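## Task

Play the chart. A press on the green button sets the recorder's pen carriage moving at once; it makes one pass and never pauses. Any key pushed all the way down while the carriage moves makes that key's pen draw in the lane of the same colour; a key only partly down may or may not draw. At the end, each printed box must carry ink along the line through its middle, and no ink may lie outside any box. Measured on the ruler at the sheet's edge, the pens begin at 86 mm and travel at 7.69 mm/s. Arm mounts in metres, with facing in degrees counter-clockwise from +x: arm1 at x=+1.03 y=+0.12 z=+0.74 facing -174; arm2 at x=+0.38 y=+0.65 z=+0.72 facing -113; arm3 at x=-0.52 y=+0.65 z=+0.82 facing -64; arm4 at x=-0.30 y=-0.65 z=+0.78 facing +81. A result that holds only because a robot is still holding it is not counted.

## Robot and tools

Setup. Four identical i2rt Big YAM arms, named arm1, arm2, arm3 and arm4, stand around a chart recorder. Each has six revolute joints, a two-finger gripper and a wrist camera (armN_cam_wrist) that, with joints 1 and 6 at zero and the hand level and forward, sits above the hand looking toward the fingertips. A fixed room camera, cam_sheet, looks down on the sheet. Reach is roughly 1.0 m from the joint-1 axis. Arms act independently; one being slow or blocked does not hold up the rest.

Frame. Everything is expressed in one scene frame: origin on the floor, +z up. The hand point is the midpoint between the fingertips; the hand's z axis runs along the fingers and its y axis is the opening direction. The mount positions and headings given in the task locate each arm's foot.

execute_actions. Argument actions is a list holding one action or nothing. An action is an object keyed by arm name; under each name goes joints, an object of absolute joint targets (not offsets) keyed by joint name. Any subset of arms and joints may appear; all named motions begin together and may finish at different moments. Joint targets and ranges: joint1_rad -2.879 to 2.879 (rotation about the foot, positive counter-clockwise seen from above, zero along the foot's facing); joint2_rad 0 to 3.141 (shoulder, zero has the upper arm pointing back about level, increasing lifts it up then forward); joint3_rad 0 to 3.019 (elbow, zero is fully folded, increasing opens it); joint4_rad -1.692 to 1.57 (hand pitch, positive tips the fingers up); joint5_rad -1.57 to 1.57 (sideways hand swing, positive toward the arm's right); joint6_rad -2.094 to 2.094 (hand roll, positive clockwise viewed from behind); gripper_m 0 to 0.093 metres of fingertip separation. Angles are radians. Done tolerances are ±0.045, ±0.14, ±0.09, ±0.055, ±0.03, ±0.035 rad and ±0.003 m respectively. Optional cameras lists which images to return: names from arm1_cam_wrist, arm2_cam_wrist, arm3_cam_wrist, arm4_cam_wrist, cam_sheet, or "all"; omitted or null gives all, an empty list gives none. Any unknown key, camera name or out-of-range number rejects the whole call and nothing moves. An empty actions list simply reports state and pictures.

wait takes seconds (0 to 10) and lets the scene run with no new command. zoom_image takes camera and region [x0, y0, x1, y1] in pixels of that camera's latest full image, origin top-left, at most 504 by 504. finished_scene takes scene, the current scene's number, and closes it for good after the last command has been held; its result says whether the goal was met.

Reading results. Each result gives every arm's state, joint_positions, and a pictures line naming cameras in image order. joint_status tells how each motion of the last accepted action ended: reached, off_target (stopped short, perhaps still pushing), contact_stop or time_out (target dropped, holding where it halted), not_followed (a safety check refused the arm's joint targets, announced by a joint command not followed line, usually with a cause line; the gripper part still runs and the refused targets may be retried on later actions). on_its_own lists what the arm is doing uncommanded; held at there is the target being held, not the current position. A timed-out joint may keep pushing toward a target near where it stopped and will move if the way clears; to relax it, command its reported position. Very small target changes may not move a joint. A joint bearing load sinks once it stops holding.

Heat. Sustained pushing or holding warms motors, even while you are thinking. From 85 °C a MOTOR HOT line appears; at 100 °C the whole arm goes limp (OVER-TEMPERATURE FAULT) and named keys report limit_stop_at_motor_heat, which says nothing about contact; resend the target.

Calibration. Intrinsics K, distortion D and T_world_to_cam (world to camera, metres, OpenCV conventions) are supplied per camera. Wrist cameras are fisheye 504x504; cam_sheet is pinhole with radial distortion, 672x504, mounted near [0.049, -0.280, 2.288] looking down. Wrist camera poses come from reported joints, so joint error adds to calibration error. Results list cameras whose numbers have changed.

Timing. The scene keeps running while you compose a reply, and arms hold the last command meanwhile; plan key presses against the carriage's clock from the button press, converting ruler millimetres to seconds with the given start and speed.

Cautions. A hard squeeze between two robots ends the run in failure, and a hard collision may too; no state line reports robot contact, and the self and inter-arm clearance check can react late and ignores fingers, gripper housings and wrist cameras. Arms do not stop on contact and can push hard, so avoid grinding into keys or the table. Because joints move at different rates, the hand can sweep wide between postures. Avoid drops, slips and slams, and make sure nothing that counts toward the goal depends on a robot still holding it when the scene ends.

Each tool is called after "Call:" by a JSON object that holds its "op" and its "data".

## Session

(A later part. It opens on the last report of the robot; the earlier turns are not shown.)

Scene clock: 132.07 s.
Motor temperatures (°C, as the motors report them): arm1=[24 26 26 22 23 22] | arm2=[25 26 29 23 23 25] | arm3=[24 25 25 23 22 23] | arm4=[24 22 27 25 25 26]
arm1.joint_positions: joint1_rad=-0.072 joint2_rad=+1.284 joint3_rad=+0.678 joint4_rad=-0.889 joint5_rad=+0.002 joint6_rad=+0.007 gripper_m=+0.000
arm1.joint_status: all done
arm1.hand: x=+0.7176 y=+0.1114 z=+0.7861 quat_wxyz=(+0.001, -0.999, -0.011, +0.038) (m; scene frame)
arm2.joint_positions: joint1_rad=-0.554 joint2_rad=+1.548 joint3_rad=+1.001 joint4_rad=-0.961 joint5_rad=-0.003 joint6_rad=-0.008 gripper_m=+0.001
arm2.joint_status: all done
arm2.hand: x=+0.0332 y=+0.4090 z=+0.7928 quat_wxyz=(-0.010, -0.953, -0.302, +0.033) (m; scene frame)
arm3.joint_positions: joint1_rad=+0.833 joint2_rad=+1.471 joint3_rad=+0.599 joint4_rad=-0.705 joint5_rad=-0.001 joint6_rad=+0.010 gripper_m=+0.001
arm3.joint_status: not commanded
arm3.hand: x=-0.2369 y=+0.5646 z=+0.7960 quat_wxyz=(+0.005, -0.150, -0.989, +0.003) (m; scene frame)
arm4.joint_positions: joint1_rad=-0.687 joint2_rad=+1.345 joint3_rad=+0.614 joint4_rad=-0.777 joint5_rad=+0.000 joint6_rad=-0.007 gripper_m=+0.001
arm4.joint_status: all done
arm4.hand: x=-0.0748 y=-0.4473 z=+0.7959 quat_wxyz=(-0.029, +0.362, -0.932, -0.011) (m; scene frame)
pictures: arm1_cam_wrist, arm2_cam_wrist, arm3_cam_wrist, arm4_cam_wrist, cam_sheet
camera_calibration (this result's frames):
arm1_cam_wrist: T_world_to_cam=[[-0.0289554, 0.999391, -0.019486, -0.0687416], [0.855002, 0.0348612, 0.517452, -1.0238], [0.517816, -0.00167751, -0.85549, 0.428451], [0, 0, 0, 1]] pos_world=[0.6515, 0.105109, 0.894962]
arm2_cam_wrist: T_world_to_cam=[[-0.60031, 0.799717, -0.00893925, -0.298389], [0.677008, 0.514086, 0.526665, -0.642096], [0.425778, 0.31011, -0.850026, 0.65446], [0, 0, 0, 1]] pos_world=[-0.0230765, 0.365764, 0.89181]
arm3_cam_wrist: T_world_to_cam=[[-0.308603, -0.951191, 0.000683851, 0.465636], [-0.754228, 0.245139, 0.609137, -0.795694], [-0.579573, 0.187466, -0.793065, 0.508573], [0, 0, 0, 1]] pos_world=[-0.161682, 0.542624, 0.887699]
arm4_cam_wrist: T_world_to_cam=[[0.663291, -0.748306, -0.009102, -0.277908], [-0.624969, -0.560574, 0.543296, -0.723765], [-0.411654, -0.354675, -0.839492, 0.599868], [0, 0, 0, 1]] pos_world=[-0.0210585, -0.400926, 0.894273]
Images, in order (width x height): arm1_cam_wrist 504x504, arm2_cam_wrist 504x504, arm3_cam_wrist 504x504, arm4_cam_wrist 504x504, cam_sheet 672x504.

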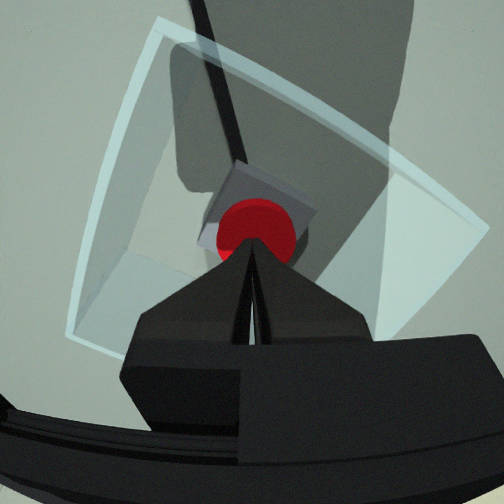

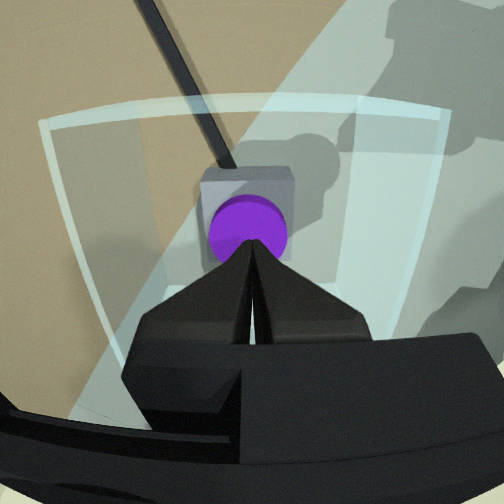

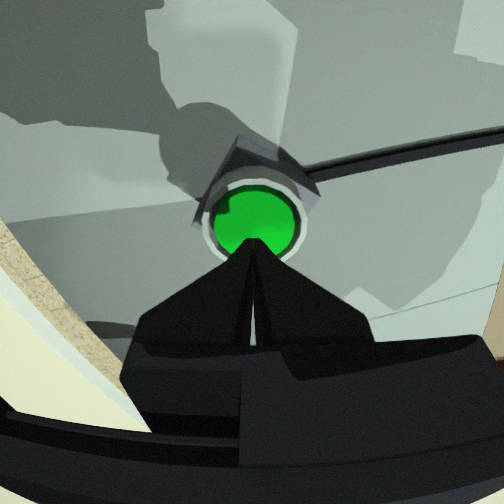

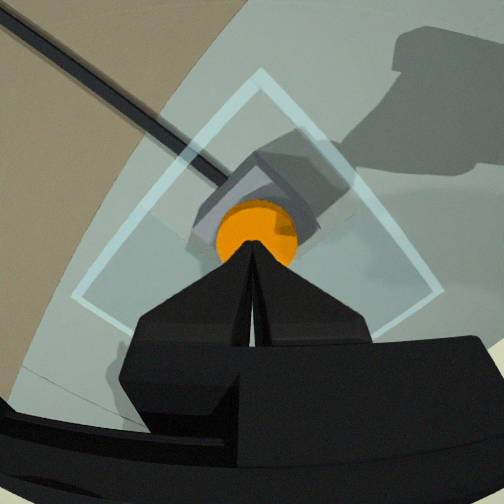

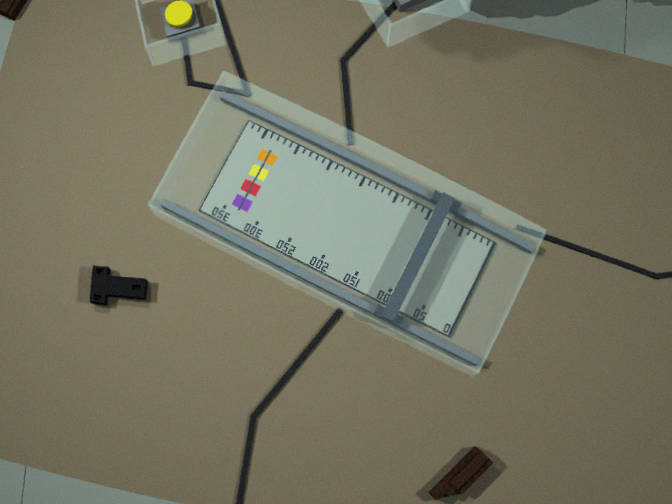

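Call:
{"op": "execute_actions", "data": {"actions": [{"arm3":{"joints":{"joint2_rad":1.63,"joint4_rad":-0.613}}}], "cameras": ["arm3_cam_wrist"]}}

Call:
{"op": "execute_actions", "data": {"actions": [{"arm3":{"joints":{"joint2_rad":1.30,"joint3_rad":0.70,"joint4_rad":-0.96}}}], "cameras": ["cam_sheet"]}}

Call:
{"op": "execute_actions", "data": {"actions": [{"arm3":{"joints":{"joint1_rad":0.155,"joint2_rad":1.45,"joint3_rad":1.0,"joint4_rad":-1.1}}}], "cameras": []}}

Call:
{"op": "execute_actions", "data": {"actions": [{"arm3":{"joints":{"joint2_rad":1.745,"joint3_rad":0.922,"joint4_rad":-0.68}}}], "cameras": ["arm3_cam_wrist"]}}

Call:
{"op": "wait", "data": {"seconds": 10}}

Call:
{"op": "wait", "data": {"seconds": 10}}

Call:
{"op": "wait", "data": {"seconds": 6.6}}

Call:
{"op": "execute_actions", "data": {"actions": [{"arm1":{"joints":{"joint2_rad":1.43}},"arm2":{"joints":{"joint2_rad":1.675}},"arm3":{"joints":{"joint2_rad":1.87}},"arm4":{"joints":{"joint2_rad":1.48}}}], "cameras": ["cam_sheet"]}}

Call:
{"op": "wait", "data": {"seconds": 1.0}}

Call:
{"op": "execute_actions", "data": {"actions": [{"arm1":{"joints":{"joint2_rad":1.285}},"arm2":{"joints":{"joint2_rad":1.54}},"arm3":{"joints":{"joint2_rad":1.735}},"arm4":{"joints":{"joint2_rad":1.345}}}], "cameras": ["cam_sheet"]}}

Call:
{"op": "wait", "data": {"seconds": 5}}

Scene clock: 154.17 s.
Motor temperatures (°C, as the motors report them): arm1=[24 26 26 22 23 22] | arm2=[25 26 28 23 23 25] | arm3=[24 25 25 23 22 23] | arm4=[24 22 26 25 25 26]
arm1.joint_positions: joint1_rad=-0.072 joint2_rad=+1.284 joint3_rad=+0.678 joint4_rad=-0.889 joint5_rad=+0.002 joint6_rad=+0.007 gripper_m=+0.000
arm1.joint_status: not commanded
arm1.hand: x=+0.7176 y=+0.1114 z=+0.7861 quat_wxyz=(+0.001, -0.999, -0.011, +0.038) (m; scene frame)
arm2.joint_positions: joint1_rad=-0.554 joint2_rad=+1.548 joint3_rad=+1.001 joint4_rad=-0.961 joint5_rad=-0.003 joint6_rad=-0.008 gripper_m=+0.001
arm2.joint_status: not commanded
arm2.hand: x=+0.0332 y=+0.4090 z=+0.7928 quat_wxyz=(-0.010, -0.953, -0.302, +0.033) (m; scene frame)
arm3.joint_positions: joint1_rad=+0.833 joint2_rad=+1.579 joint3_rad=+0.611 joint4_rad=-0.626 joint5_rad=-0.001 joint6_rad=+0.010 gripper_m=+0.001
arm3.joint_status: all done
arm3.hand: x=-0.2295 y=+0.5622 z=+0.7685 quat_wxyz=(+0.013, -0.150, -0.989, +0.002) (m; scene frame)
arm4.joint_positions: joint1_rad=-0.687 joint2_rad=+1.345 joint3_rad=+0.614 joint4_rad=-0.777 joint5_rad=+0.000 joint6_rad=-0.007 gripper_m=+0.001
arm4.joint_status: not commanded
arm4.hand: x=-0.0748 y=-0.4473 z=+0.7959 quat_wxyz=(-0.029, +0.362, -0.932, -0.011) (m; scene frame)
pictures: arm3_cam_wrist
camera_calibration (this result's frames):
arm3_cam_wrist: T_world_to_cam=[[-0.308708, -0.951156, 0.00105575, 0.465293], [-0.744524, 0.242334, 0.62206, -0.778842], [-0.591932, 0.191249, -0.782969, 0.478773], [0, 0, 0, 1]] pos_world=[-0.152826, 0.539741, 0.85886]
Images, in order (width x height): arm3_cam_wrist 504x504.

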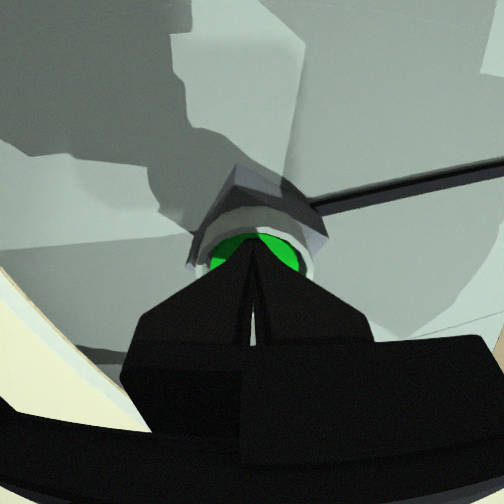

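Scene clock: 155.23 s.
Motor temperatures (°C, as the motors report them): arm1=[24 26 26 22 23 22] | arm2=[25 26 28 23 23 25] | arm3=[24 25 25 23 22 23] | arm4=[24 22 26 25 25 26]
arm1.joint_positions: joint1_rad=-0.072 joint2_rad=+1.284 joint3_rad=+0.678 joint4_rad=-0.889 joint5_rad=+0.002 joint6_rad=+0.007 gripper_m=+0.000
arm1.joint_status: not commanded
arm1.hand: x=+0.7176 y=+0.1114 z=+0.7861 quat_wxyz=(+0.001, -0.999, -0.011, +0.038) (m; scene frame)
arm2.joint_positions: joint1_rad=-0.554 joint2_rad=+1.548 joint3_rad=+1.001 joint4_rad=-0.961 joint5_rad=-0.003 joint6_rad=-0.008 gripper_m=+0.001
arm2.joint_status: not commanded
arm2.hand: x=+0.0332 y=+0.4090 z=+0.7928 quat_wxyz=(-0.010, -0.953, -0.302, +0.033) (m; scene frame)
arm3.joint_positions: joint1_rad=+0.833 joint2_rad=+1.286 joint3_rad=+0.670 joint4_rad=-0.950 joint5_rad=-0.001 joint6_rad=+0.010 gripper_m=+0.001
arm3.joint_status: all done
arm3.hand: x=-0.2387 y=+0.5657 z=+0.8668 quat_wxyz=(-0.001, -0.150, -0.989, +0.004) (m; scene frame)
arm4.joint_positions: joint1_rad=-0.687 joint2_rad=+1.345 joint3_rad=+0.614 joint4_rad=-0.777 joint5_rad=+0.000 joint6_rad=-0.007 gripper_m=+0.001
arm4.joint_status: not commanded
arm4.hand: x=-0.0748 y=-0.4473 z=+0.7959 quat_wxyz=(-0.029, +0.362, -0.932, -0.011) (m; scene frame)
pictures: cam_sheet
Images, in order (width x height): cam_sheet 672x504.

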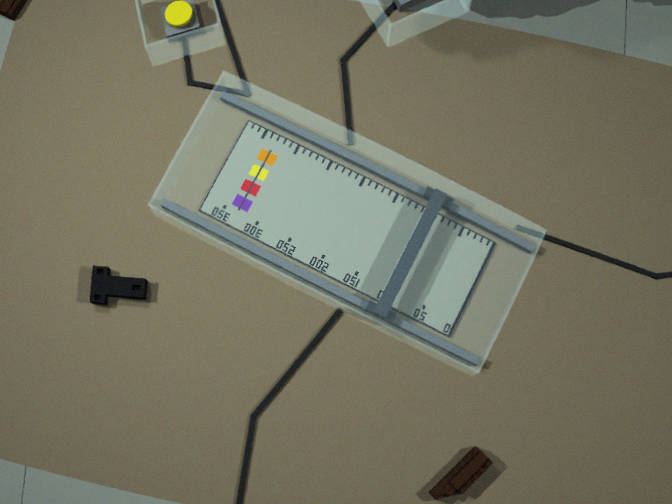

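Scene clock: 156.47 s.
Motor temperatures (°C, as the motors report them): arm1=[24 26 26 22 23 22] | arm2=[25 26 28 23 23 25] | arm3=[24 25 25 23 22 23] | arm4=[24 22 26 25 25 26]
arm1.joint_positions: joint1_rad=-0.072 joint2_rad=+1.284 joint3_rad=+0.678 joint4_rad=-0.889 joint5_rad=+0.002 joint6_rad=+0.007 gripper_m=+0.000
arm1.joint_status: not commanded
arm1.hand: x=+0.7176 y=+0.1114 z=+0.7861 quat_wxyz=(+0.001, -0.999, -0.011, +0.038) (m; scene frame)
arm2.joint_positions: joint1_rad=-0.554 joint2_rad=+1.548 joint3_rad=+1.001 joint4_rad=-0.961 joint5_rad=-0.003 joint6_rad=-0.008 gripper_m=+0.001
arm2.joint_status: not commanded
arm2.hand: x=+0.0332 y=+0.4090 z=+0.7928 quat_wxyz=(-0.010, -0.953, -0.302, +0.033) (m; scene frame)
arm3.joint_positions: joint1_rad=+0.150 joint2_rad=+1.452 joint3_rad=+0.979 joint4_rad=-1.090 joint5_rad=+0.000 joint6_rad=+0.010 gripper_m=+0.001
arm3.joint_status: all done
arm3.hand: x=-0.3028 y=+0.3306 z=+0.9170 quat_wxyz=(-0.003, -0.473, -0.881, +0.006) (m; scene frame)
arm4.joint_positions: joint1_rad=-0.687 joint2_rad=+1.345 joint3_rad=+0.614 joint4_rad=-0.777 joint5_rad=+0.000 joint6_rad=-0.007 gripper_m=+0.001
arm4.joint_status: not commanded
arm4.hand: x=-0.0748 y=-0.4473 z=+0.7959 quat_wxyz=(-0.029, +0.362, -0.932, -0.011) (m; scene frame)
pictures: none
No camera images: the call's "cameras" was empty. Leave "cameras" out to get every camera's image.

Scene clock: 157.63 s.
Motor temperatures (°C, as the motors report them): arm1=[24 26 26 22 23 22] | arm2=[25 26 28 23 23 25] | arm3=[24 25 25 23 22 23] | arm4=[24 22 26 25 25 26]
arm1.joint_positions: joint1_rad=-0.072 joint2_rad=+1.284 joint3_rad=+0.678 joint4_rad=-0.889 joint5_rad=+0.002 joint6_rad=+0.007 gripper_m=+0.000
arm1.joint_status: not commanded
arm1.hand: x=+0.7176 y=+0.1114 z=+0.7861 quat_wxyz=(+0.001, -0.999, -0.011, +0.038) (m; scene frame)
arm2.joint_positions: joint1_rad=-0.554 joint2_rad=+1.548 joint3_rad=+1.001 joint4_rad=-0.961 joint5_rad=-0.003 joint6_rad=-0.008 gripper_m=+0.001
arm2.joint_status: not commanded
arm2.hand: x=+0.0332 y=+0.4090 z=+0.7928 quat_wxyz=(-0.010, -0.953, -0.302, +0.033) (m; scene frame)
arm3.joint_positions: joint1_rad=+0.150 joint2_rad=+1.755 joint3_rad=+0.918 joint4_rad=-0.692 joint5_rad=+0.000 joint6_rad=+0.010 gripper_m=+0.001
arm3.joint_status: all done
arm3.hand: x=-0.2823 y=+0.2986 z=+0.7833 quat_wxyz=(-0.018, -0.472, -0.881, +0.014) (m; scene frame)
arm4.joint_positions: joint1_rad=-0.687 joint2_rad=+1.345 joint3_rad=+0.614 joint4_rad=-0.777 joint5_rad=+0.000 joint6_rad=-0.007 gripper_m=+0.001
arm4.joint_status: not commanded
arm4.hand: x=-0.0748 y=-0.4473 z=+0.7959 quat_wxyz=(-0.029, +0.362, -0.932, -0.011) (m; scene frame)
pictures: arm3_cam_wrist
camera_calibration (this result's frames):
arm3_cam_wrist: T_world_to_cam=[[-0.839419, -0.543484, 0.000105852, -0.0725711], [-0.44815, 0.692285, 0.5656, -0.770027], [-0.307468, 0.474728, -0.82468, 0.537839], [0, 0, 0, 1]] pos_world=[-0.240637, 0.23831, 0.87908]
Images, in order (width x height): arm3_cam_wrist 504x504.

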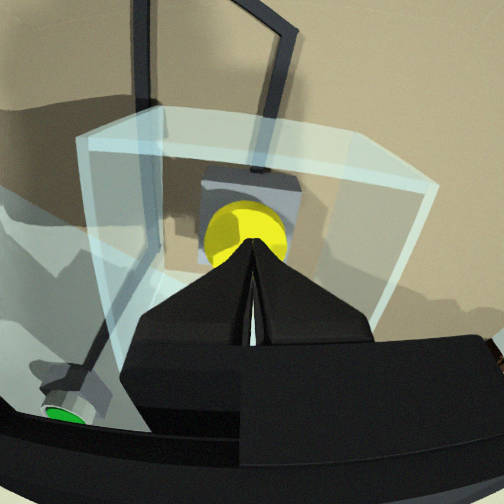

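Scene clock: 167.63 s.
Motor temperatures (°C, as the motors report them): arm1=[24 26 26 22 23 22] | arm2=[25 26 28 23 23 25] | arm3=[24 26 25 23 22 23] | arm4=[24 22 26 25 25 26]
arm1.joint_positions: joint1_rad=-0.072 joint2_rad=+1.284 joint3_rad=+0.678 joint4_rad=-0.889 joint5_rad=+0.002 joint6_rad=+0.007 gripper_m=+0.000
arm1.joint_status: not commanded
arm1.hand: x=+0.7176 y=+0.1114 z=+0.7861 quat_wxyz=(+0.001, -0.999, -0.011, +0.038) (m; scene frame)
arm2.joint_positions: joint1_rad=-0.554 joint2_rad=+1.548 joint3_rad=+1.001 joint4_rad=-0.961 joint5_rad=-0.003 joint6_rad=-0.008 gripper_m=+0.001
arm2.joint_status: not commanded
arm2.hand: x=+0.0332 y=+0.4090 z=+0.7928 quat_wxyz=(-0.010, -0.953, -0.302, +0.033) (m; scene frame)
arm3.joint_positions: joint1_rad=+0.150 joint2_rad=+1.755 joint3_rad=+0.918 joint4_rad=-0.692 joint5_rad=+0.000 joint6_rad=+0.010 gripper_m=+0.001
arm3.joint_status: all done
arm3.hand: x=-0.2823 y=+0.2986 z=+0.7833 quat_wxyz=(-0.018, -0.472, -0.881, +0.014) (m; scene frame)
arm4.joint_positions: joint1_rad=-0.687 joint2_rad=+1.345 joint3_rad=+0.614 joint4_rad=-0.777 joint5_rad=+0.000 joint6_rad=-0.007 gripper_m=+0.001
arm4.joint_status: not commanded
arm4.hand: x=-0.0748 y=-0.4473 z=+0.7959 quat_wxyz=(-0.029, +0.362, -0.932, -0.011) (m; scene frame)
wait: 10.00 s; at rest by 0.27 s
pictures: arm1_cam_wrist, arm2_cam_wrist, arm3_cam_wrist, arm4_cam_wrist, cam_sheet
camera_calibration (this result's frames):
arm1_cam_wrist: T_world_to_cam=[[-0.0289554, 0.999391, -0.019486, -0.0687416], [0.855002, 0.0348612, 0.517452, -1.0238], [0.517816, -0.00167751, -0.85549, 0.428451], [0, 0, 0, 1]] pos_world=[0.6515, 0.105109, 0.894962]
arm2_cam_wrist: T_world_to_cam=[[-0.60031, 0.799717, -0.00893925, -0.298389], [0.677008, 0.514086, 0.526665, -0.642096], [0.425778, 0.31011, -0.850026, 0.65446], [0, 0, 0, 1]] pos_world=[-0.0230765, 0.365764, 0.89181]
arm3_cam_wrist: T_world_to_cam=[[-0.839419, -0.543484, 0.000105852, -0.0725711], [-0.44815, 0.692285, 0.5656, -0.770027], [-0.307468, 0.474728, -0.82468, 0.537839], [0, 0, 0, 1]] pos_world=[-0.240637, 0.23831, 0.87908]
arm4_cam_wrist: T_world_to_cam=[[0.663291, -0.748306, -0.009102, -0.277908], [-0.624969, -0.560574, 0.543296, -0.723765], [-0.411654, -0.354675, -0.839492, 0.599868], [0, 0, 0, 1]] pos_world=[-0.0210585, -0.400926, 0.894273]
Images, in order (width x height): arm1_cam_wrist 504x504, arm2_cam_wrist 504x504, arm3_cam_wrist 504x504, arm4_cam_wrist 504x504, cam_sheet 672x504.

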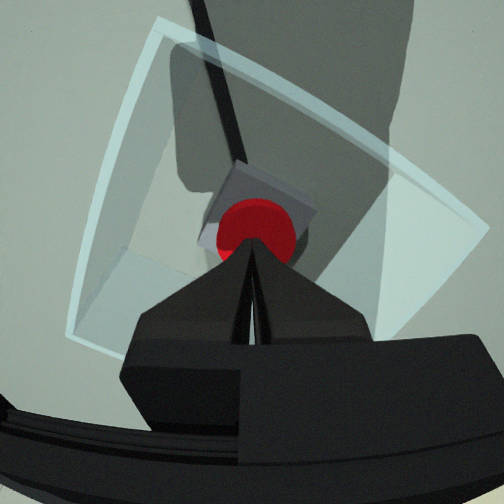

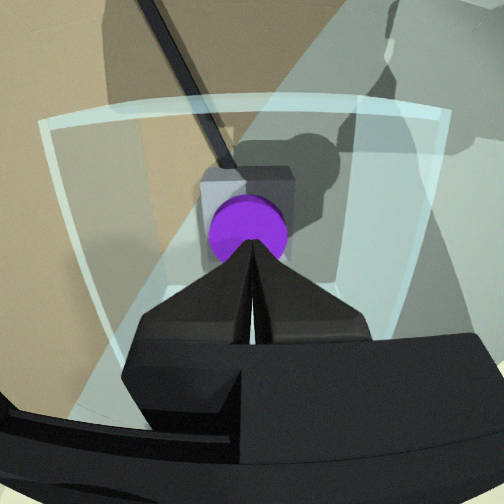

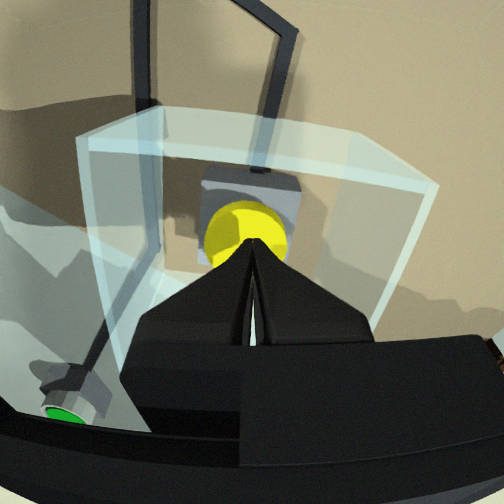

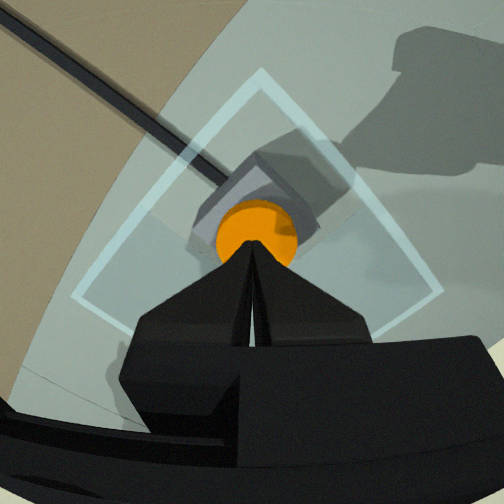

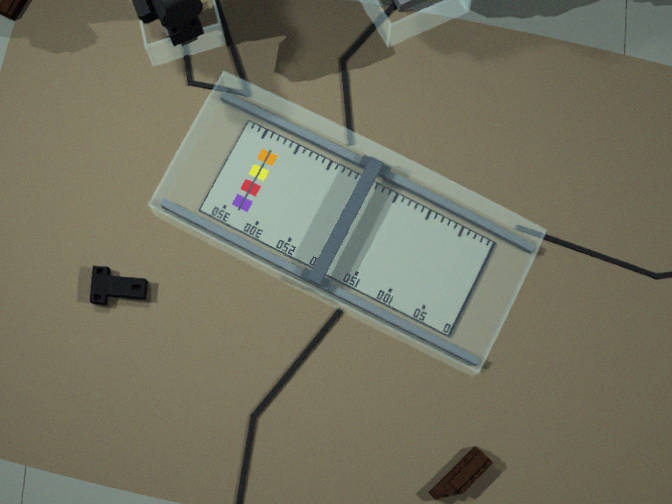

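Scene clock: 177.63 s.
Motor temperatures (°C, as the motors report them): arm1=[24 26 26 22 23 22] | arm2=[25 26 28 23 23 25] | arm3=[24 26 25 23 22 23] | arm4=[24 22 26 25 25 26]
arm1.joint_positions: joint1_rad=-0.072 joint2_rad=+1.284 joint3_rad=+0.678 joint4_rad=-0.889 joint5_rad=+0.002 joint6_rad=+0.007 gripper_m=+0.000
arm1.joint_status: not commanded
arm1.hand: x=+0.7176 y=+0.1114 z=+0.7861 quat_wxyz=(+0.001, -0.999, -0.011, +0.038) (m; scene frame)
arm2.joint_positions: joint1_rad=-0.554 joint2_rad=+1.548 joint3_rad=+1.001 joint4_rad=-0.961 joint5_rad=-0.003 joint6_rad=-0.008 gripper_m=+0.001
arm2.joint_status: not commanded
arm2.hand: x=+0.0332 y=+0.4090 z=+0.7928 quat_wxyz=(-0.010, -0.953, -0.302, +0.033) (m; scene frame)
arm3.joint_positions: joint1_rad=+0.150 joint2_rad=+1.755 joint3_rad=+0.918 joint4_rad=-0.692 joint5_rad=+0.000 joint6_rad=+0.010 gripper_m=+0.001
arm3.joint_status: all done
arm3.hand: x=-0.2823 y=+0.2986 z=+0.7833 quat_wxyz=(-0.018, -0.472, -0.881, +0.014) (m; scene frame)
arm4.joint_positions: joint1_rad=-0.687 joint2_rad=+1.345 joint3_rad=+0.614 joint4_rad=-0.777 joint5_rad=+0.000 joint6_rad=-0.007 gripper_m=+0.001
arm4.joint_status: not commanded
arm4.hand: x=-0.0748 y=-0.4473 z=+0.7959 quat_wxyz=(-0.029, +0.362, -0.932, -0.011) (m; scene frame)
wait: 10.00 s; at rest by 0.27 s
pictures: arm1_cam_wrist, arm2_cam_wrist, arm3_cam_wrist, arm4_cam_wrist, cam_sheet
camera_calibration (this result's frames):
arm1_cam_wrist: T_world_to_cam=[[-0.0289554, 0.999391, -0.019486, -0.0687416], [0.855002, 0.0348612, 0.517452, -1.0238], [0.517816, -0.00167751, -0.85549, 0.428451], [0, 0, 0, 1]] pos_world=[0.6515, 0.105109, 0.894962]
arm2_cam_wrist: T_world_to_cam=[[-0.60031, 0.799717, -0.00893925, -0.298389], [0.677008, 0.514086, 0.526665, -0.642096], [0.425778, 0.31011, -0.850026, 0.65446], [0, 0, 0, 1]] pos_world=[-0.0230765, 0.365764, 0.89181]
arm3_cam_wrist: T_world_to_cam=[[-0.839419, -0.543484, 0.000105852, -0.0725711], [-0.44815, 0.692285, 0.5656, -0.770027], [-0.307468, 0.474728, -0.82468, 0.537839], [0, 0, 0, 1]] pos_world=[-0.240637, 0.23831, 0.87908]
arm4_cam_wrist: T_world_to_cam=[[0.663291, -0.748306, -0.009102, -0.277908], [-0.624969, -0.560574, 0.543296, -0.723765], [-0.411654, -0.354675, -0.839492, 0.599868], [0, 0, 0, 1]] pos_world=[-0.0210585, -0.400926, 0.894273]
Images, in order (width x height): arm1_cam_wrist 504x504, arm2_cam_wrist 504x504, arm3_cam_wrist 504x504, arm4_cam_wrist 504x504, cam_sheet 672x504.

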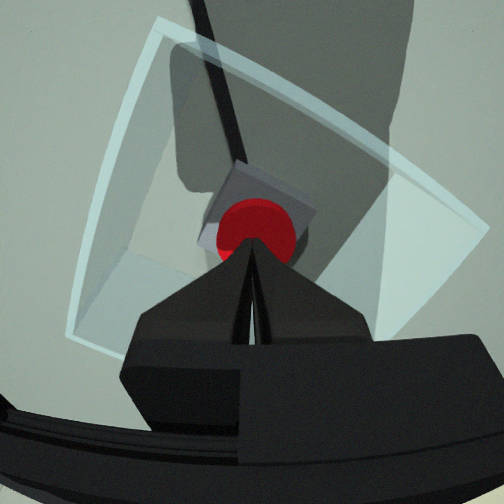

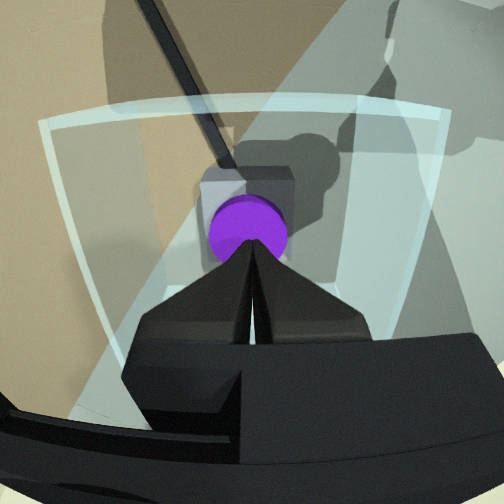

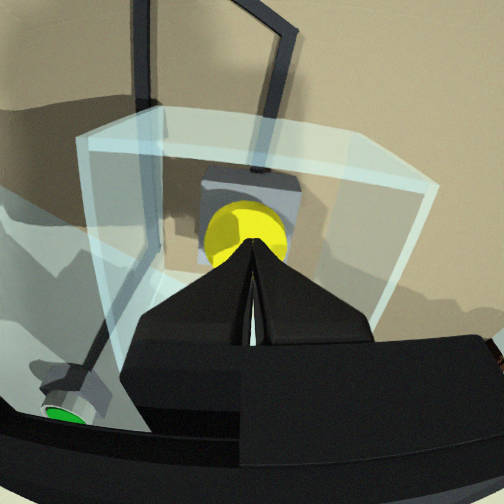

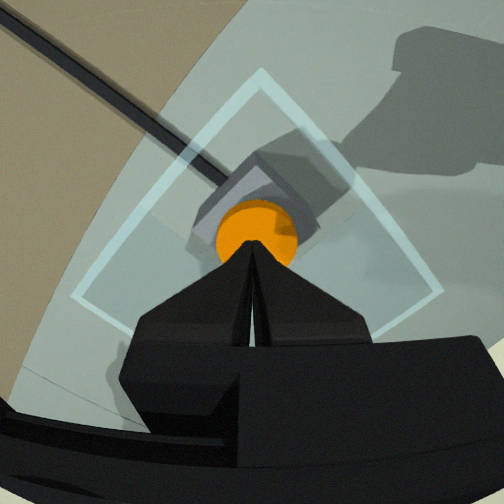

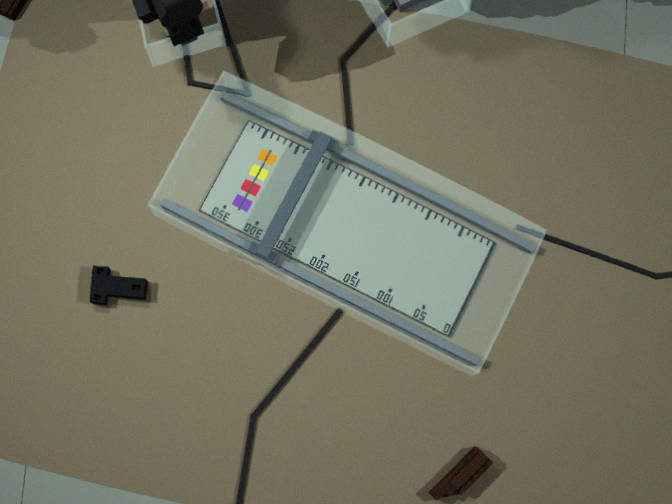

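Scene clock: 184.23 s.
Motor temperatures (°C, as the motors report them): arm1=[24 26 26 22 23 22] | arm2=[25 26 28 23 23 25] | arm3=[24 26 25 23 22 23] | arm4=[24 22 26 25 25 26]
arm1.joint_positions: joint1_rad=-0.072 joint2_rad=+1.284 joint3_rad=+0.678 joint4_rad=-0.889 joint5_rad=+0.002 joint6_rad=+0.007 gripper_m=+0.000
arm1.joint_status: not commanded
arm1.hand: x=+0.7176 y=+0.1114 z=+0.7861 quat_wxyz=(+0.001, -0.999, -0.011, +0.038) (m; scene frame)
arm2.joint_positions: joint1_rad=-0.554 joint2_rad=+1.548 joint3_rad=+1.001 joint4_rad=-0.961 joint5_rad=-0.003 joint6_rad=-0.008 gripper_m=+0.001
arm2.joint_status: not commanded
arm2.hand: x=+0.0332 y=+0.4090 z=+0.7928 quat_wxyz=(-0.010, -0.953, -0.302, +0.033) (m; scene frame)
arm3.joint_positions: joint1_rad=+0.150 joint2_rad=+1.755 joint3_rad=+0.918 joint4_rad=-0.692 joint5_rad=+0.000 joint6_rad=+0.010 gripper_m=+0.001
arm3.joint_status: all done
arm3.hand: x=-0.2823 y=+0.2986 z=+0.7833 quat_wxyz=(-0.018, -0.472, -0.881, +0.014) (m; scene frame)
arm4.joint_positions: joint1_rad=-0.687 joint2_rad=+1.345 joint3_rad=+0.614 joint4_rad=-0.777 joint5_rad=+0.000 joint6_rad=-0.007 gripper_m=+0.001
arm4.joint_status: not commanded
arm4.hand: x=-0.0748 y=-0.4473 z=+0.7959 quat_wxyz=(-0.029, +0.362, -0.932, -0.011) (m; scene frame)
wait: 6.60 s; at rest by 0.27 s
pictures: arm1_cam_wrist, arm2_cam_wrist, arm3_cam_wrist, arm4_cam_wrist, cam_sheet
camera_calibration (this result's frames):
arm1_cam_wrist: T_world_to_cam=[[-0.0289554, 0.999391, -0.019486, -0.0687416], [0.855002, 0.0348612, 0.517452, -1.0238], [0.517816, -0.00167751, -0.85549, 0.428451], [0, 0, 0, 1]] pos_world=[0.6515, 0.105109, 0.894962]
arm2_cam_wrist: T_world_to_cam=[[-0.60031, 0.799717, -0.00893925, -0.298389], [0.677008, 0.514086, 0.526665, -0.642096], [0.425778, 0.31011, -0.850026, 0.65446], [0, 0, 0, 1]] pos_world=[-0.0230765, 0.365764, 0.89181]
arm3_cam_wrist: T_world_to_cam=[[-0.839419, -0.543484, 0.000105852, -0.0725711], [-0.44815, 0.692285, 0.5656, -0.770027], [-0.307468, 0.474728, -0.82468, 0.537839], [0, 0, 0, 1]] pos_world=[-0.240637, 0.23831, 0.87908]
arm4_cam_wrist: T_world_to_cam=[[0.663291, -0.748306, -0.009102, -0.277908], [-0.624969, -0.560574, 0.543296, -0.723765], [-0.411654, -0.354675, -0.839492, 0.599868], [0, 0, 0, 1]] pos_world=[-0.0210585, -0.400926, 0.894273]
Images, in order (width x height): arm1_cam_wrist 504x504, arm2_cam_wrist 504x504, arm3_cam_wrist 504x504, arm4_cam_wrist 504x504, cam_sheet 672x504.

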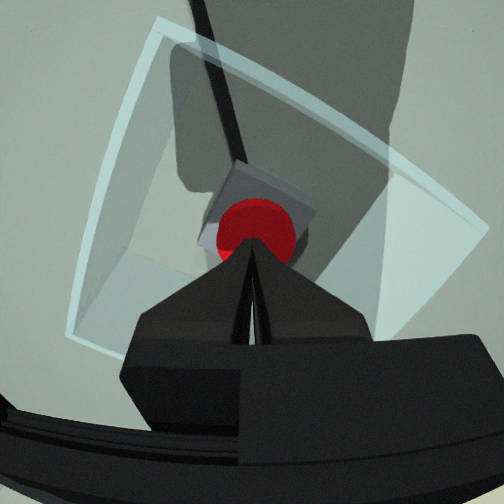

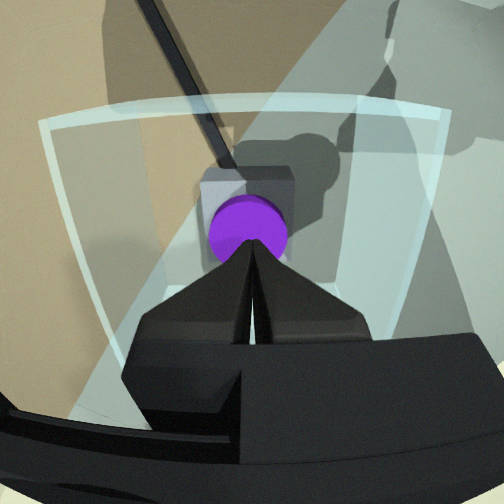

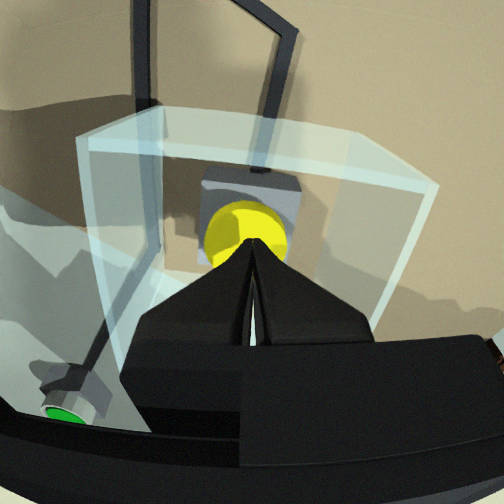

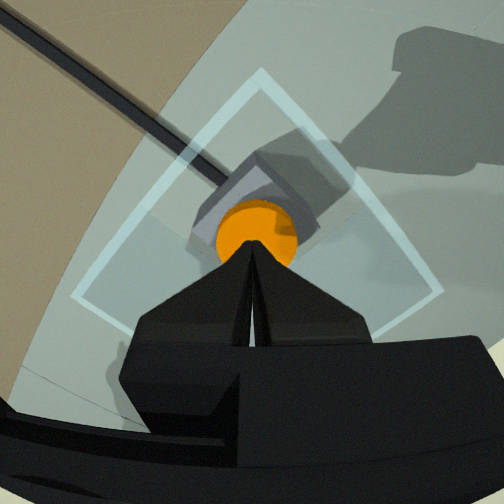

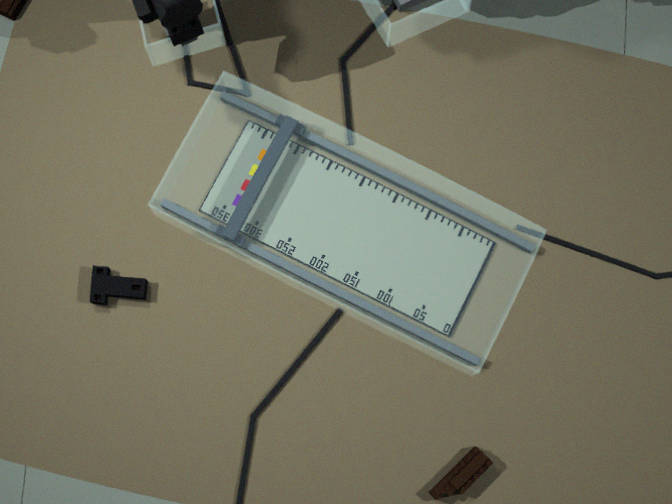

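Scene clock: 184.97 s.
Motor temperatures (°C, as the motors report them): arm1=[24 26 26 22 23 22] | arm2=[25 26 28 23 23 25] | arm3=[24 26 25 23 22 23] | arm4=[24 22 26 25 25 26]
arm1.joint_positions: joint1_rad=-0.072 joint2_rad=+1.381 joint3_rad=+0.692 joint4_rad=-0.888 joint5_rad=+0.002 joint6_rad=+0.007 gripper_m=+0.000
arm1.joint_status: all done
arm1.hand: x=+0.7198 y=+0.1114 z=+0.7624 quat_wxyz=(+0.001, -1.000, -0.011, -0.003) (m; scene frame)
arm2.joint_positions: joint1_rad=-0.554 joint2_rad=+1.620 joint3_rad=+1.007 joint4_rad=-0.955 joint5_rad=-0.003 joint6_rad=-0.008 gripper_m=+0.001
arm2.joint_status: all done
arm2.hand: x=+0.0341 y=+0.4097 z=+0.7661 quat_wxyz=(-0.001, -0.953, -0.302, +0.004) (m; scene frame)
arm3.joint_positions: joint1_rad=+0.150 joint2_rad=+1.808 joint3_rad=+0.927 joint4_rad=-0.688 joint5_rad=+0.000 joint6_rad=+0.010 gripper_m=+0.001
arm3.joint_status: all done
arm3.hand: x=-0.2845 y=+0.3017 z=+0.7645 quat_wxyz=(+0.000, -0.473, -0.881, +0.004) (m; scene frame)
arm4.joint_positions: joint1_rad=-0.687 joint2_rad=+1.436 joint3_rad=+0.627 joint4_rad=-0.780 joint5_rad=+0.000 joint6_rad=-0.007 gripper_m=+0.001
arm4.joint_status: all done
arm4.hand: x=-0.0790 y=-0.4511 z=+0.7741 quat_wxyz=(+0.009, +0.362, -0.932, +0.003) (m; scene frame)
pictures: cam_sheet
Images, in order (width x height): cam_sheet 672x504.

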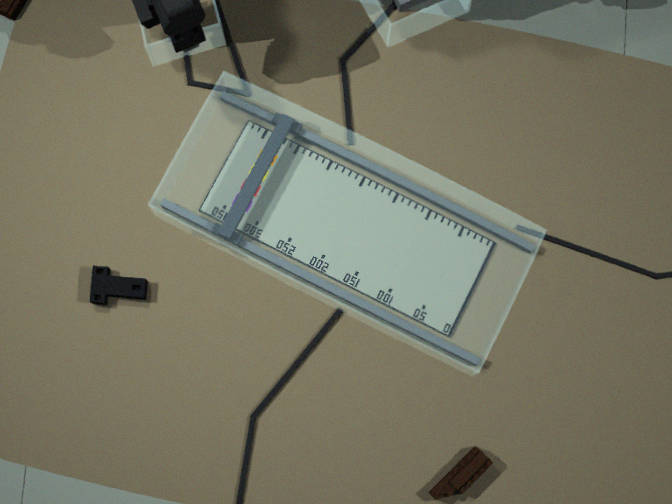

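Scene clock: 185.97 s.
Motor temperatures (°C, as the motors report them): arm1=[24 26 26 22 23 22] | arm2=[25 26 28 23 23 25] | arm3=[24 26 25 23 22 23] | arm4=[24 22 26 25 25 26]
arm1.joint_positions: joint1_rad=-0.072 joint2_rad=+1.381 joint3_rad=+0.692 joint4_rad=-0.888 joint5_rad=+0.002 joint6_rad=+0.007 gripper_m=+0.000
arm1.joint_status: all done
arm1.hand: x=+0.7198 y=+0.1114 z=+0.7624 quat_wxyz=(+0.001, -1.000, -0.011, -0.003) (m; scene frame)
arm2.joint_positions: joint1_rad=-0.554 joint2_rad=+1.620 joint3_rad=+1.007 joint4_rad=-0.955 joint5_rad=-0.003 joint6_rad=-0.008 gripper_m=+0.001
arm2.joint_status: all done
arm2.hand: x=+0.0341 y=+0.4097 z=+0.7661 quat_wxyz=(-0.001, -0.953, -0.302, +0.004) (m; scene frame)
arm3.joint_positions: joint1_rad=+0.150 joint2_rad=+1.808 joint3_rad=+0.927 joint4_rad=-0.688 joint5_rad=+0.000 joint6_rad=+0.010 gripper_m=+0.001
arm3.joint_status: all done
arm3.hand: x=-0.2845 y=+0.3017 z=+0.7645 quat_wxyz=(+0.000, -0.473, -0.881, +0.004) (m; scene frame)
arm4.joint_positions: joint1_rad=-0.687 joint2_rad=+1.436 joint3_rad=+0.627 joint4_rad=-0.780 joint5_rad=+0.000 joint6_rad=-0.007 gripper_m=+0.001
arm4.joint_status: all done
arm4.hand: x=-0.0790 y=-0.4511 z=+0.7741 quat_wxyz=(+0.009, +0.362, -0.932, +0.003) (m; scene frame)
wait: 1.00 s; at rest by 0.27 s
pictures: arm1_cam_wrist, arm2_cam_wrist, arm3_cam_wrist, arm4_cam_wrist, cam_sheet
camera_calibration (this result's frames):
arm1_cam_wrist: T_world_to_cam=[[-0.0273196, 0.999432, -0.0197198, -0.0701549], [0.809748, 0.0336931, 0.585809, -1.03282], [0.586141, 0.0000359834, -0.810209, 0.323202], [0, 0, 0, 1]] pos_world=[0.644963, 0.104902, 0.865511]
arm2_cam_wrist: T_world_to_cam=[[-0.599668, 0.800172, -0.0111479, -0.297187], [0.649952, 0.495122, 0.576555, -0.658477], [0.466863, 0.338496, -0.816982, 0.592856], [0, 0, 0, 1]] pos_world=[-0.0270166, 0.363148, 0.860688]
arm3_cam_wrist: T_world_to_cam=[[-0.839569, -0.543253, 0.000605876, -0.0732206], [-0.435043, 0.673003, 0.598168, -0.777802], [-0.325364, 0.501939, -0.801371, 0.489079], [0, 0, 0, 1]] pos_world=[-0.240722, 0.238198, 0.857234]
arm4_cam_wrist: T_world_to_cam=[[0.662491, -0.749024, -0.00831638, -0.27915], [-0.590557, -0.529098, 0.609342, -0.750868], [-0.460812, -0.398772, -0.792864, 0.518675], [0, 0, 0, 1]] pos_world=[-0.019485, -0.399539, 0.866452]
Images, in order (width x height): arm1_cam_wrist 504x504, arm2_cam_wrist 504x504, arm3_cam_wrist 504x504, arm4_cam_wrist 504x504, cam_sheet 672x504.

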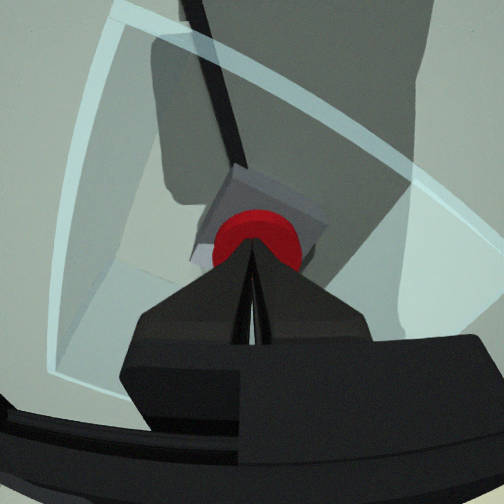

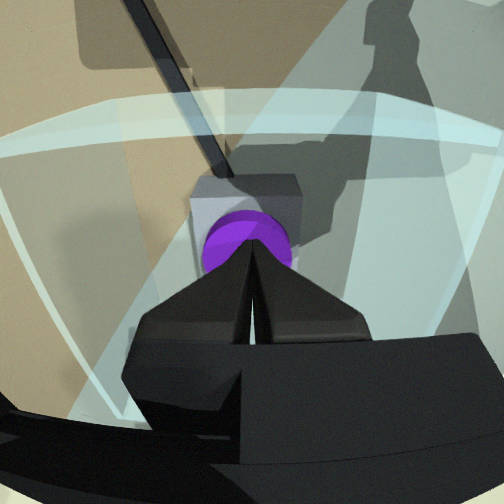

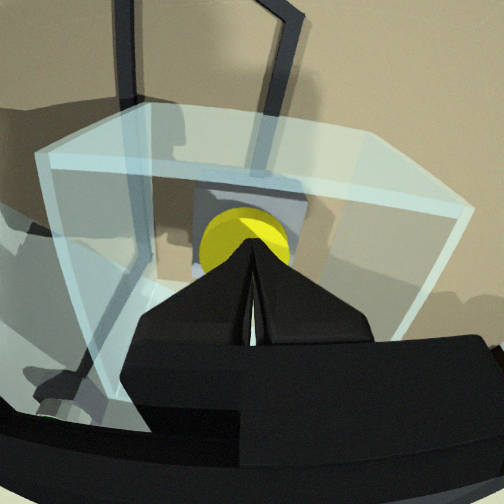

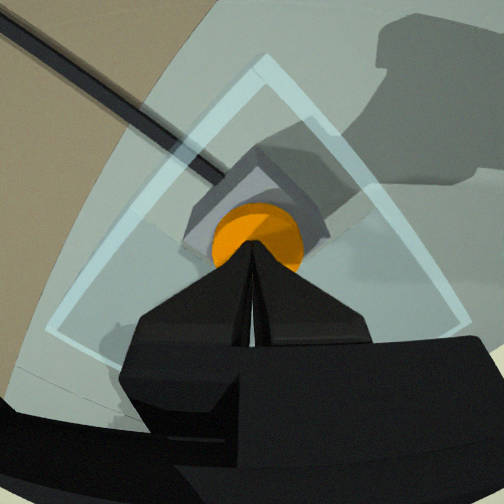

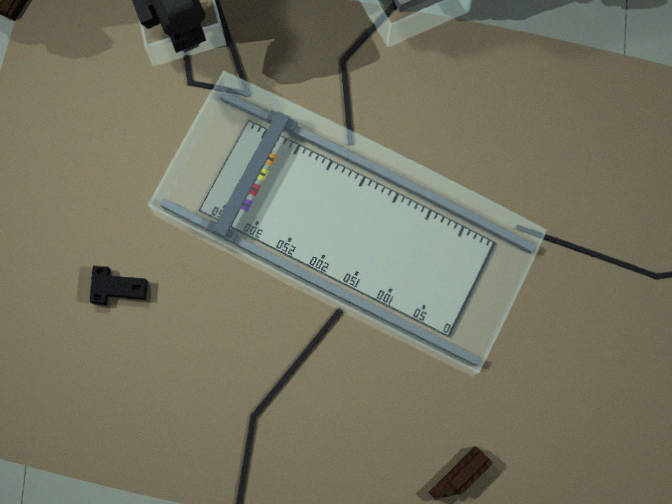

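Scene clock: 186.83 s.
Motor temperatures (°C, as the motors report them): arm1=[24 26 26 22 23 22] | arm2=[25 26 28 23 23 25] | arm3=[24 26 25 23 22 23] | arm4=[24 22 26 25 25 26]
arm1.joint_positions: joint1_rad=-0.072 joint2_rad=+1.284 joint3_rad=+0.679 joint4_rad=-0.886 joint5_rad=+0.002 joint6_rad=+0.007 gripper_m=+0.000
arm1.joint_status: all done
arm1.hand: x=+0.7167 y=+0.1113 z=+0.7865 quat_wxyz=(+0.000, -0.999, -0.011, +0.040) (m; scene frame)
arm2.joint_positions: joint1_rad=-0.554 joint2_rad=+1.548 joint3_rad=+1.000 joint4_rad=-0.955 joint5_rad=-0.003 joint6_rad=-0.008 gripper_m=+0.001
arm2.joint_status: all done
arm2.hand: x=+0.0321 y=+0.4083 z=+0.7929 quat_wxyz=(-0.011, -0.953, -0.302, +0.036) (m; scene frame)
arm3.joint_positions: joint1_rad=+0.150 joint2_rad=+1.739 joint3_rad=+0.926 joint4_rad=-0.687 joint5_rad=+0.000 joint6_rad=+0.010 gripper_m=+0.001
arm3.joint_status: all done
arm3.hand: x=-0.2778 y=+0.2922 z=+0.7920 quat_wxyz=(-0.031, -0.472, -0.881, +0.020) (m; scene frame)
arm4.joint_positions: joint1_rad=-0.687 joint2_rad=+1.345 joint3_rad=+0.614 joint4_rad=-0.777 joint5_rad=+0.000 joint6_rad=-0.007 gripper_m=+0.001
arm4.joint_status: all done
arm4.hand: x=-0.0746 y=-0.4472 z=+0.7959 quat_wxyz=(-0.029, +0.362, -0.932, -0.011) (m; scene frame)
pictures: cam_sheet
Images, in order (width x height): cam_sheet 672x504.

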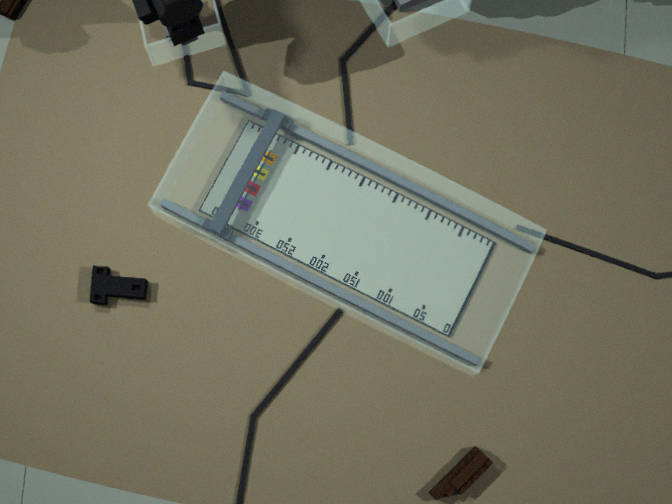

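Scene clock: 191.83 s.
Motor temperatures (°C, as the motors report them): arm1=[24 26 26 22 23 22] | arm2=[25 26 28 23 23 25] | arm3=[24 26 25 23 22 23] | arm4=[24 22 26 25 25 26]
arm1.joint_positions: joint1_rad=-0.072 joint2_rad=+1.284 joint3_rad=+0.679 joint4_rad=-0.886 joint5_rad=+0.002 joint6_rad=+0.007 gripper_m=+0.000
arm1.joint_status: all done
arm1.hand: x=+0.7167 y=+0.1113 z=+0.7865 quat_wxyz=(+0.000, -0.999, -0.011, +0.040) (m; scene frame)
arm2.joint_positions: joint1_rad=-0.554 joint2_rad=+1.548 joint3_rad=+1.000 joint4_rad=-0.955 joint5_rad=-0.003 joint6_rad=-0.008 gripper_m=+0.001
arm2.joint_status: all done
arm2.hand: x=+0.0321 y=+0.4083 z=+0.7929 quat_wxyz=(-0.011, -0.953, -0.302, +0.036) (m; scene frame)
arm3.joint_positions: joint1_rad=+0.150 joint2_rad=+1.739 joint3_rad=+0.926 joint4_rad=-0.687 joint5_rad=+0.000 joint6_rad=+0.010 gripper_m=+0.001
arm3.joint_status: all done
arm3.hand: x=-0.2778 y=+0.2922 z=+0.7920 quat_wxyz=(-0.031, -0.472, -0.881, +0.020) (m; scene frame)
arm4.joint_positions: joint1_rad=-0.687 joint2_rad=+1.345 joint3_rad=+0.614 joint4_rad=-0.777 joint5_rad=+0.000 joint6_rad=-0.007 gripper_m=+0.001
arm4.joint_status: all done
arm4.hand: x=-0.0746 y=-0.4472 z=+0.7959 quat_wxyz=(-0.029, +0.362, -0.932, -0.011) (m; scene frame)
wait: 5.00 s; at rest by 0.27 s
pictures: arm1_cam_wrist, arm2_cam_wrist, arm3_cam_wrist, arm4_cam_wrist, cam_sheet
camera_calibration (this result's frames):
arm1_cam_wrist: T_world_to_cam=[[-0.0290543, 0.99938, -0.0198694, -0.0682934], [0.856766, 0.0351374, 0.514508, -1.02218], [0.514887, -0.00207479, -0.857256, 0.43282], [0, 0, 0, 1]] pos_world=[0.650931, 0.105066, 0.8956]
arm2_cam_wrist: T_world_to_cam=[[-0.60037, 0.799675, -0.00871161, -0.298599], [0.679627, 0.515922, 0.521471, -0.637731], [0.421502, 0.307155, -0.853225, 0.659161], [0, 0, 0, 1]] pos_world=[-0.0236885, 0.365338, 0.892369]
arm3_cam_wrist: T_world_to_cam=[[-0.839284, -0.543692, -0.000896925, -0.0713776], [-0.457389, 0.705166, 0.54179, -0.755937], [-0.293934, 0.455126, -0.840513, 0.571461], [0, 0, 0, 1]] pos_world=[-0.237691, 0.234167, 0.889816]
arm4_cam_wrist: T_world_to_cam=[[0.663009, -0.748556, -0.00912927, -0.278017], [-0.625327, -0.560485, 0.542976, -0.723302], [-0.411565, -0.354289, -0.839699, 0.600353], [0, 0, 0, 1]] pos_world=[-0.0208888, -0.400812, 0.894313]
Images, in order (width x height): arm1_cam_wrist 504x504, arm2_cam_wrist 504x504, arm3_cam_wrist 504x504, arm4_cam_wrist 504x504, cam_sheet 672x504.

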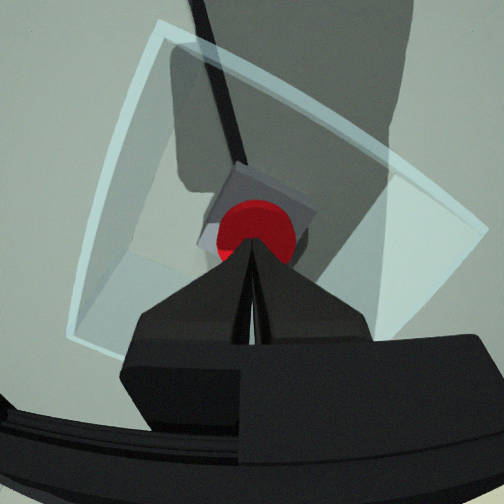

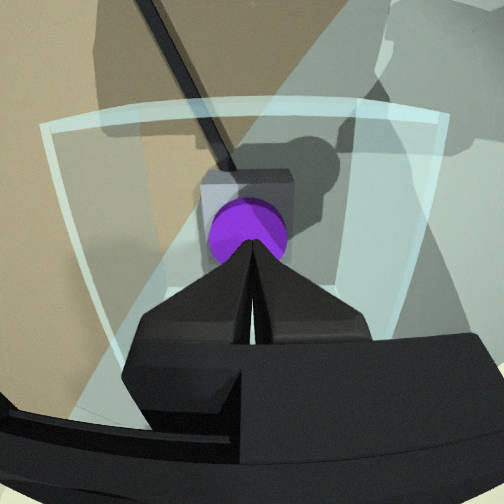

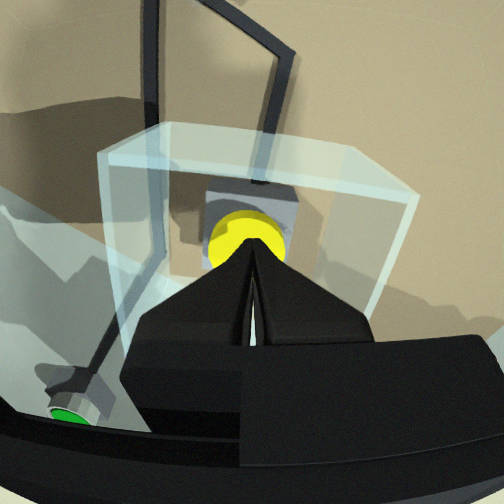

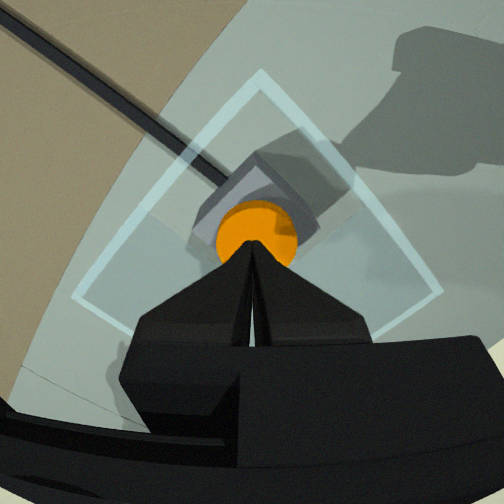

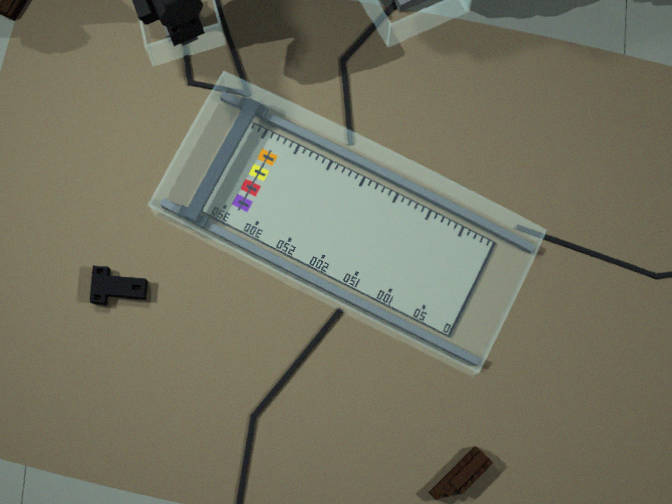

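Call:
{"op": "zoom_image", "data": {"camera": "cam_sheet", "region": [215, 135, 305, 225]}}

Call:
{"op": "finished_scene", "data": {"scene": 1}}

Region (215, 135, 305, 225) of cam_sheet's 672x504 image, scaled by 5.600, with more detail than that image has.

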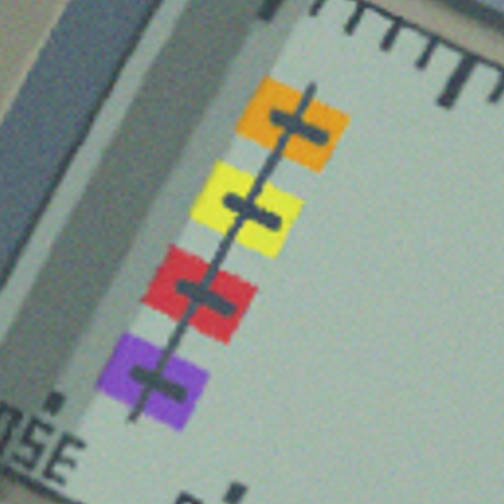

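The scene is finished: the task was done.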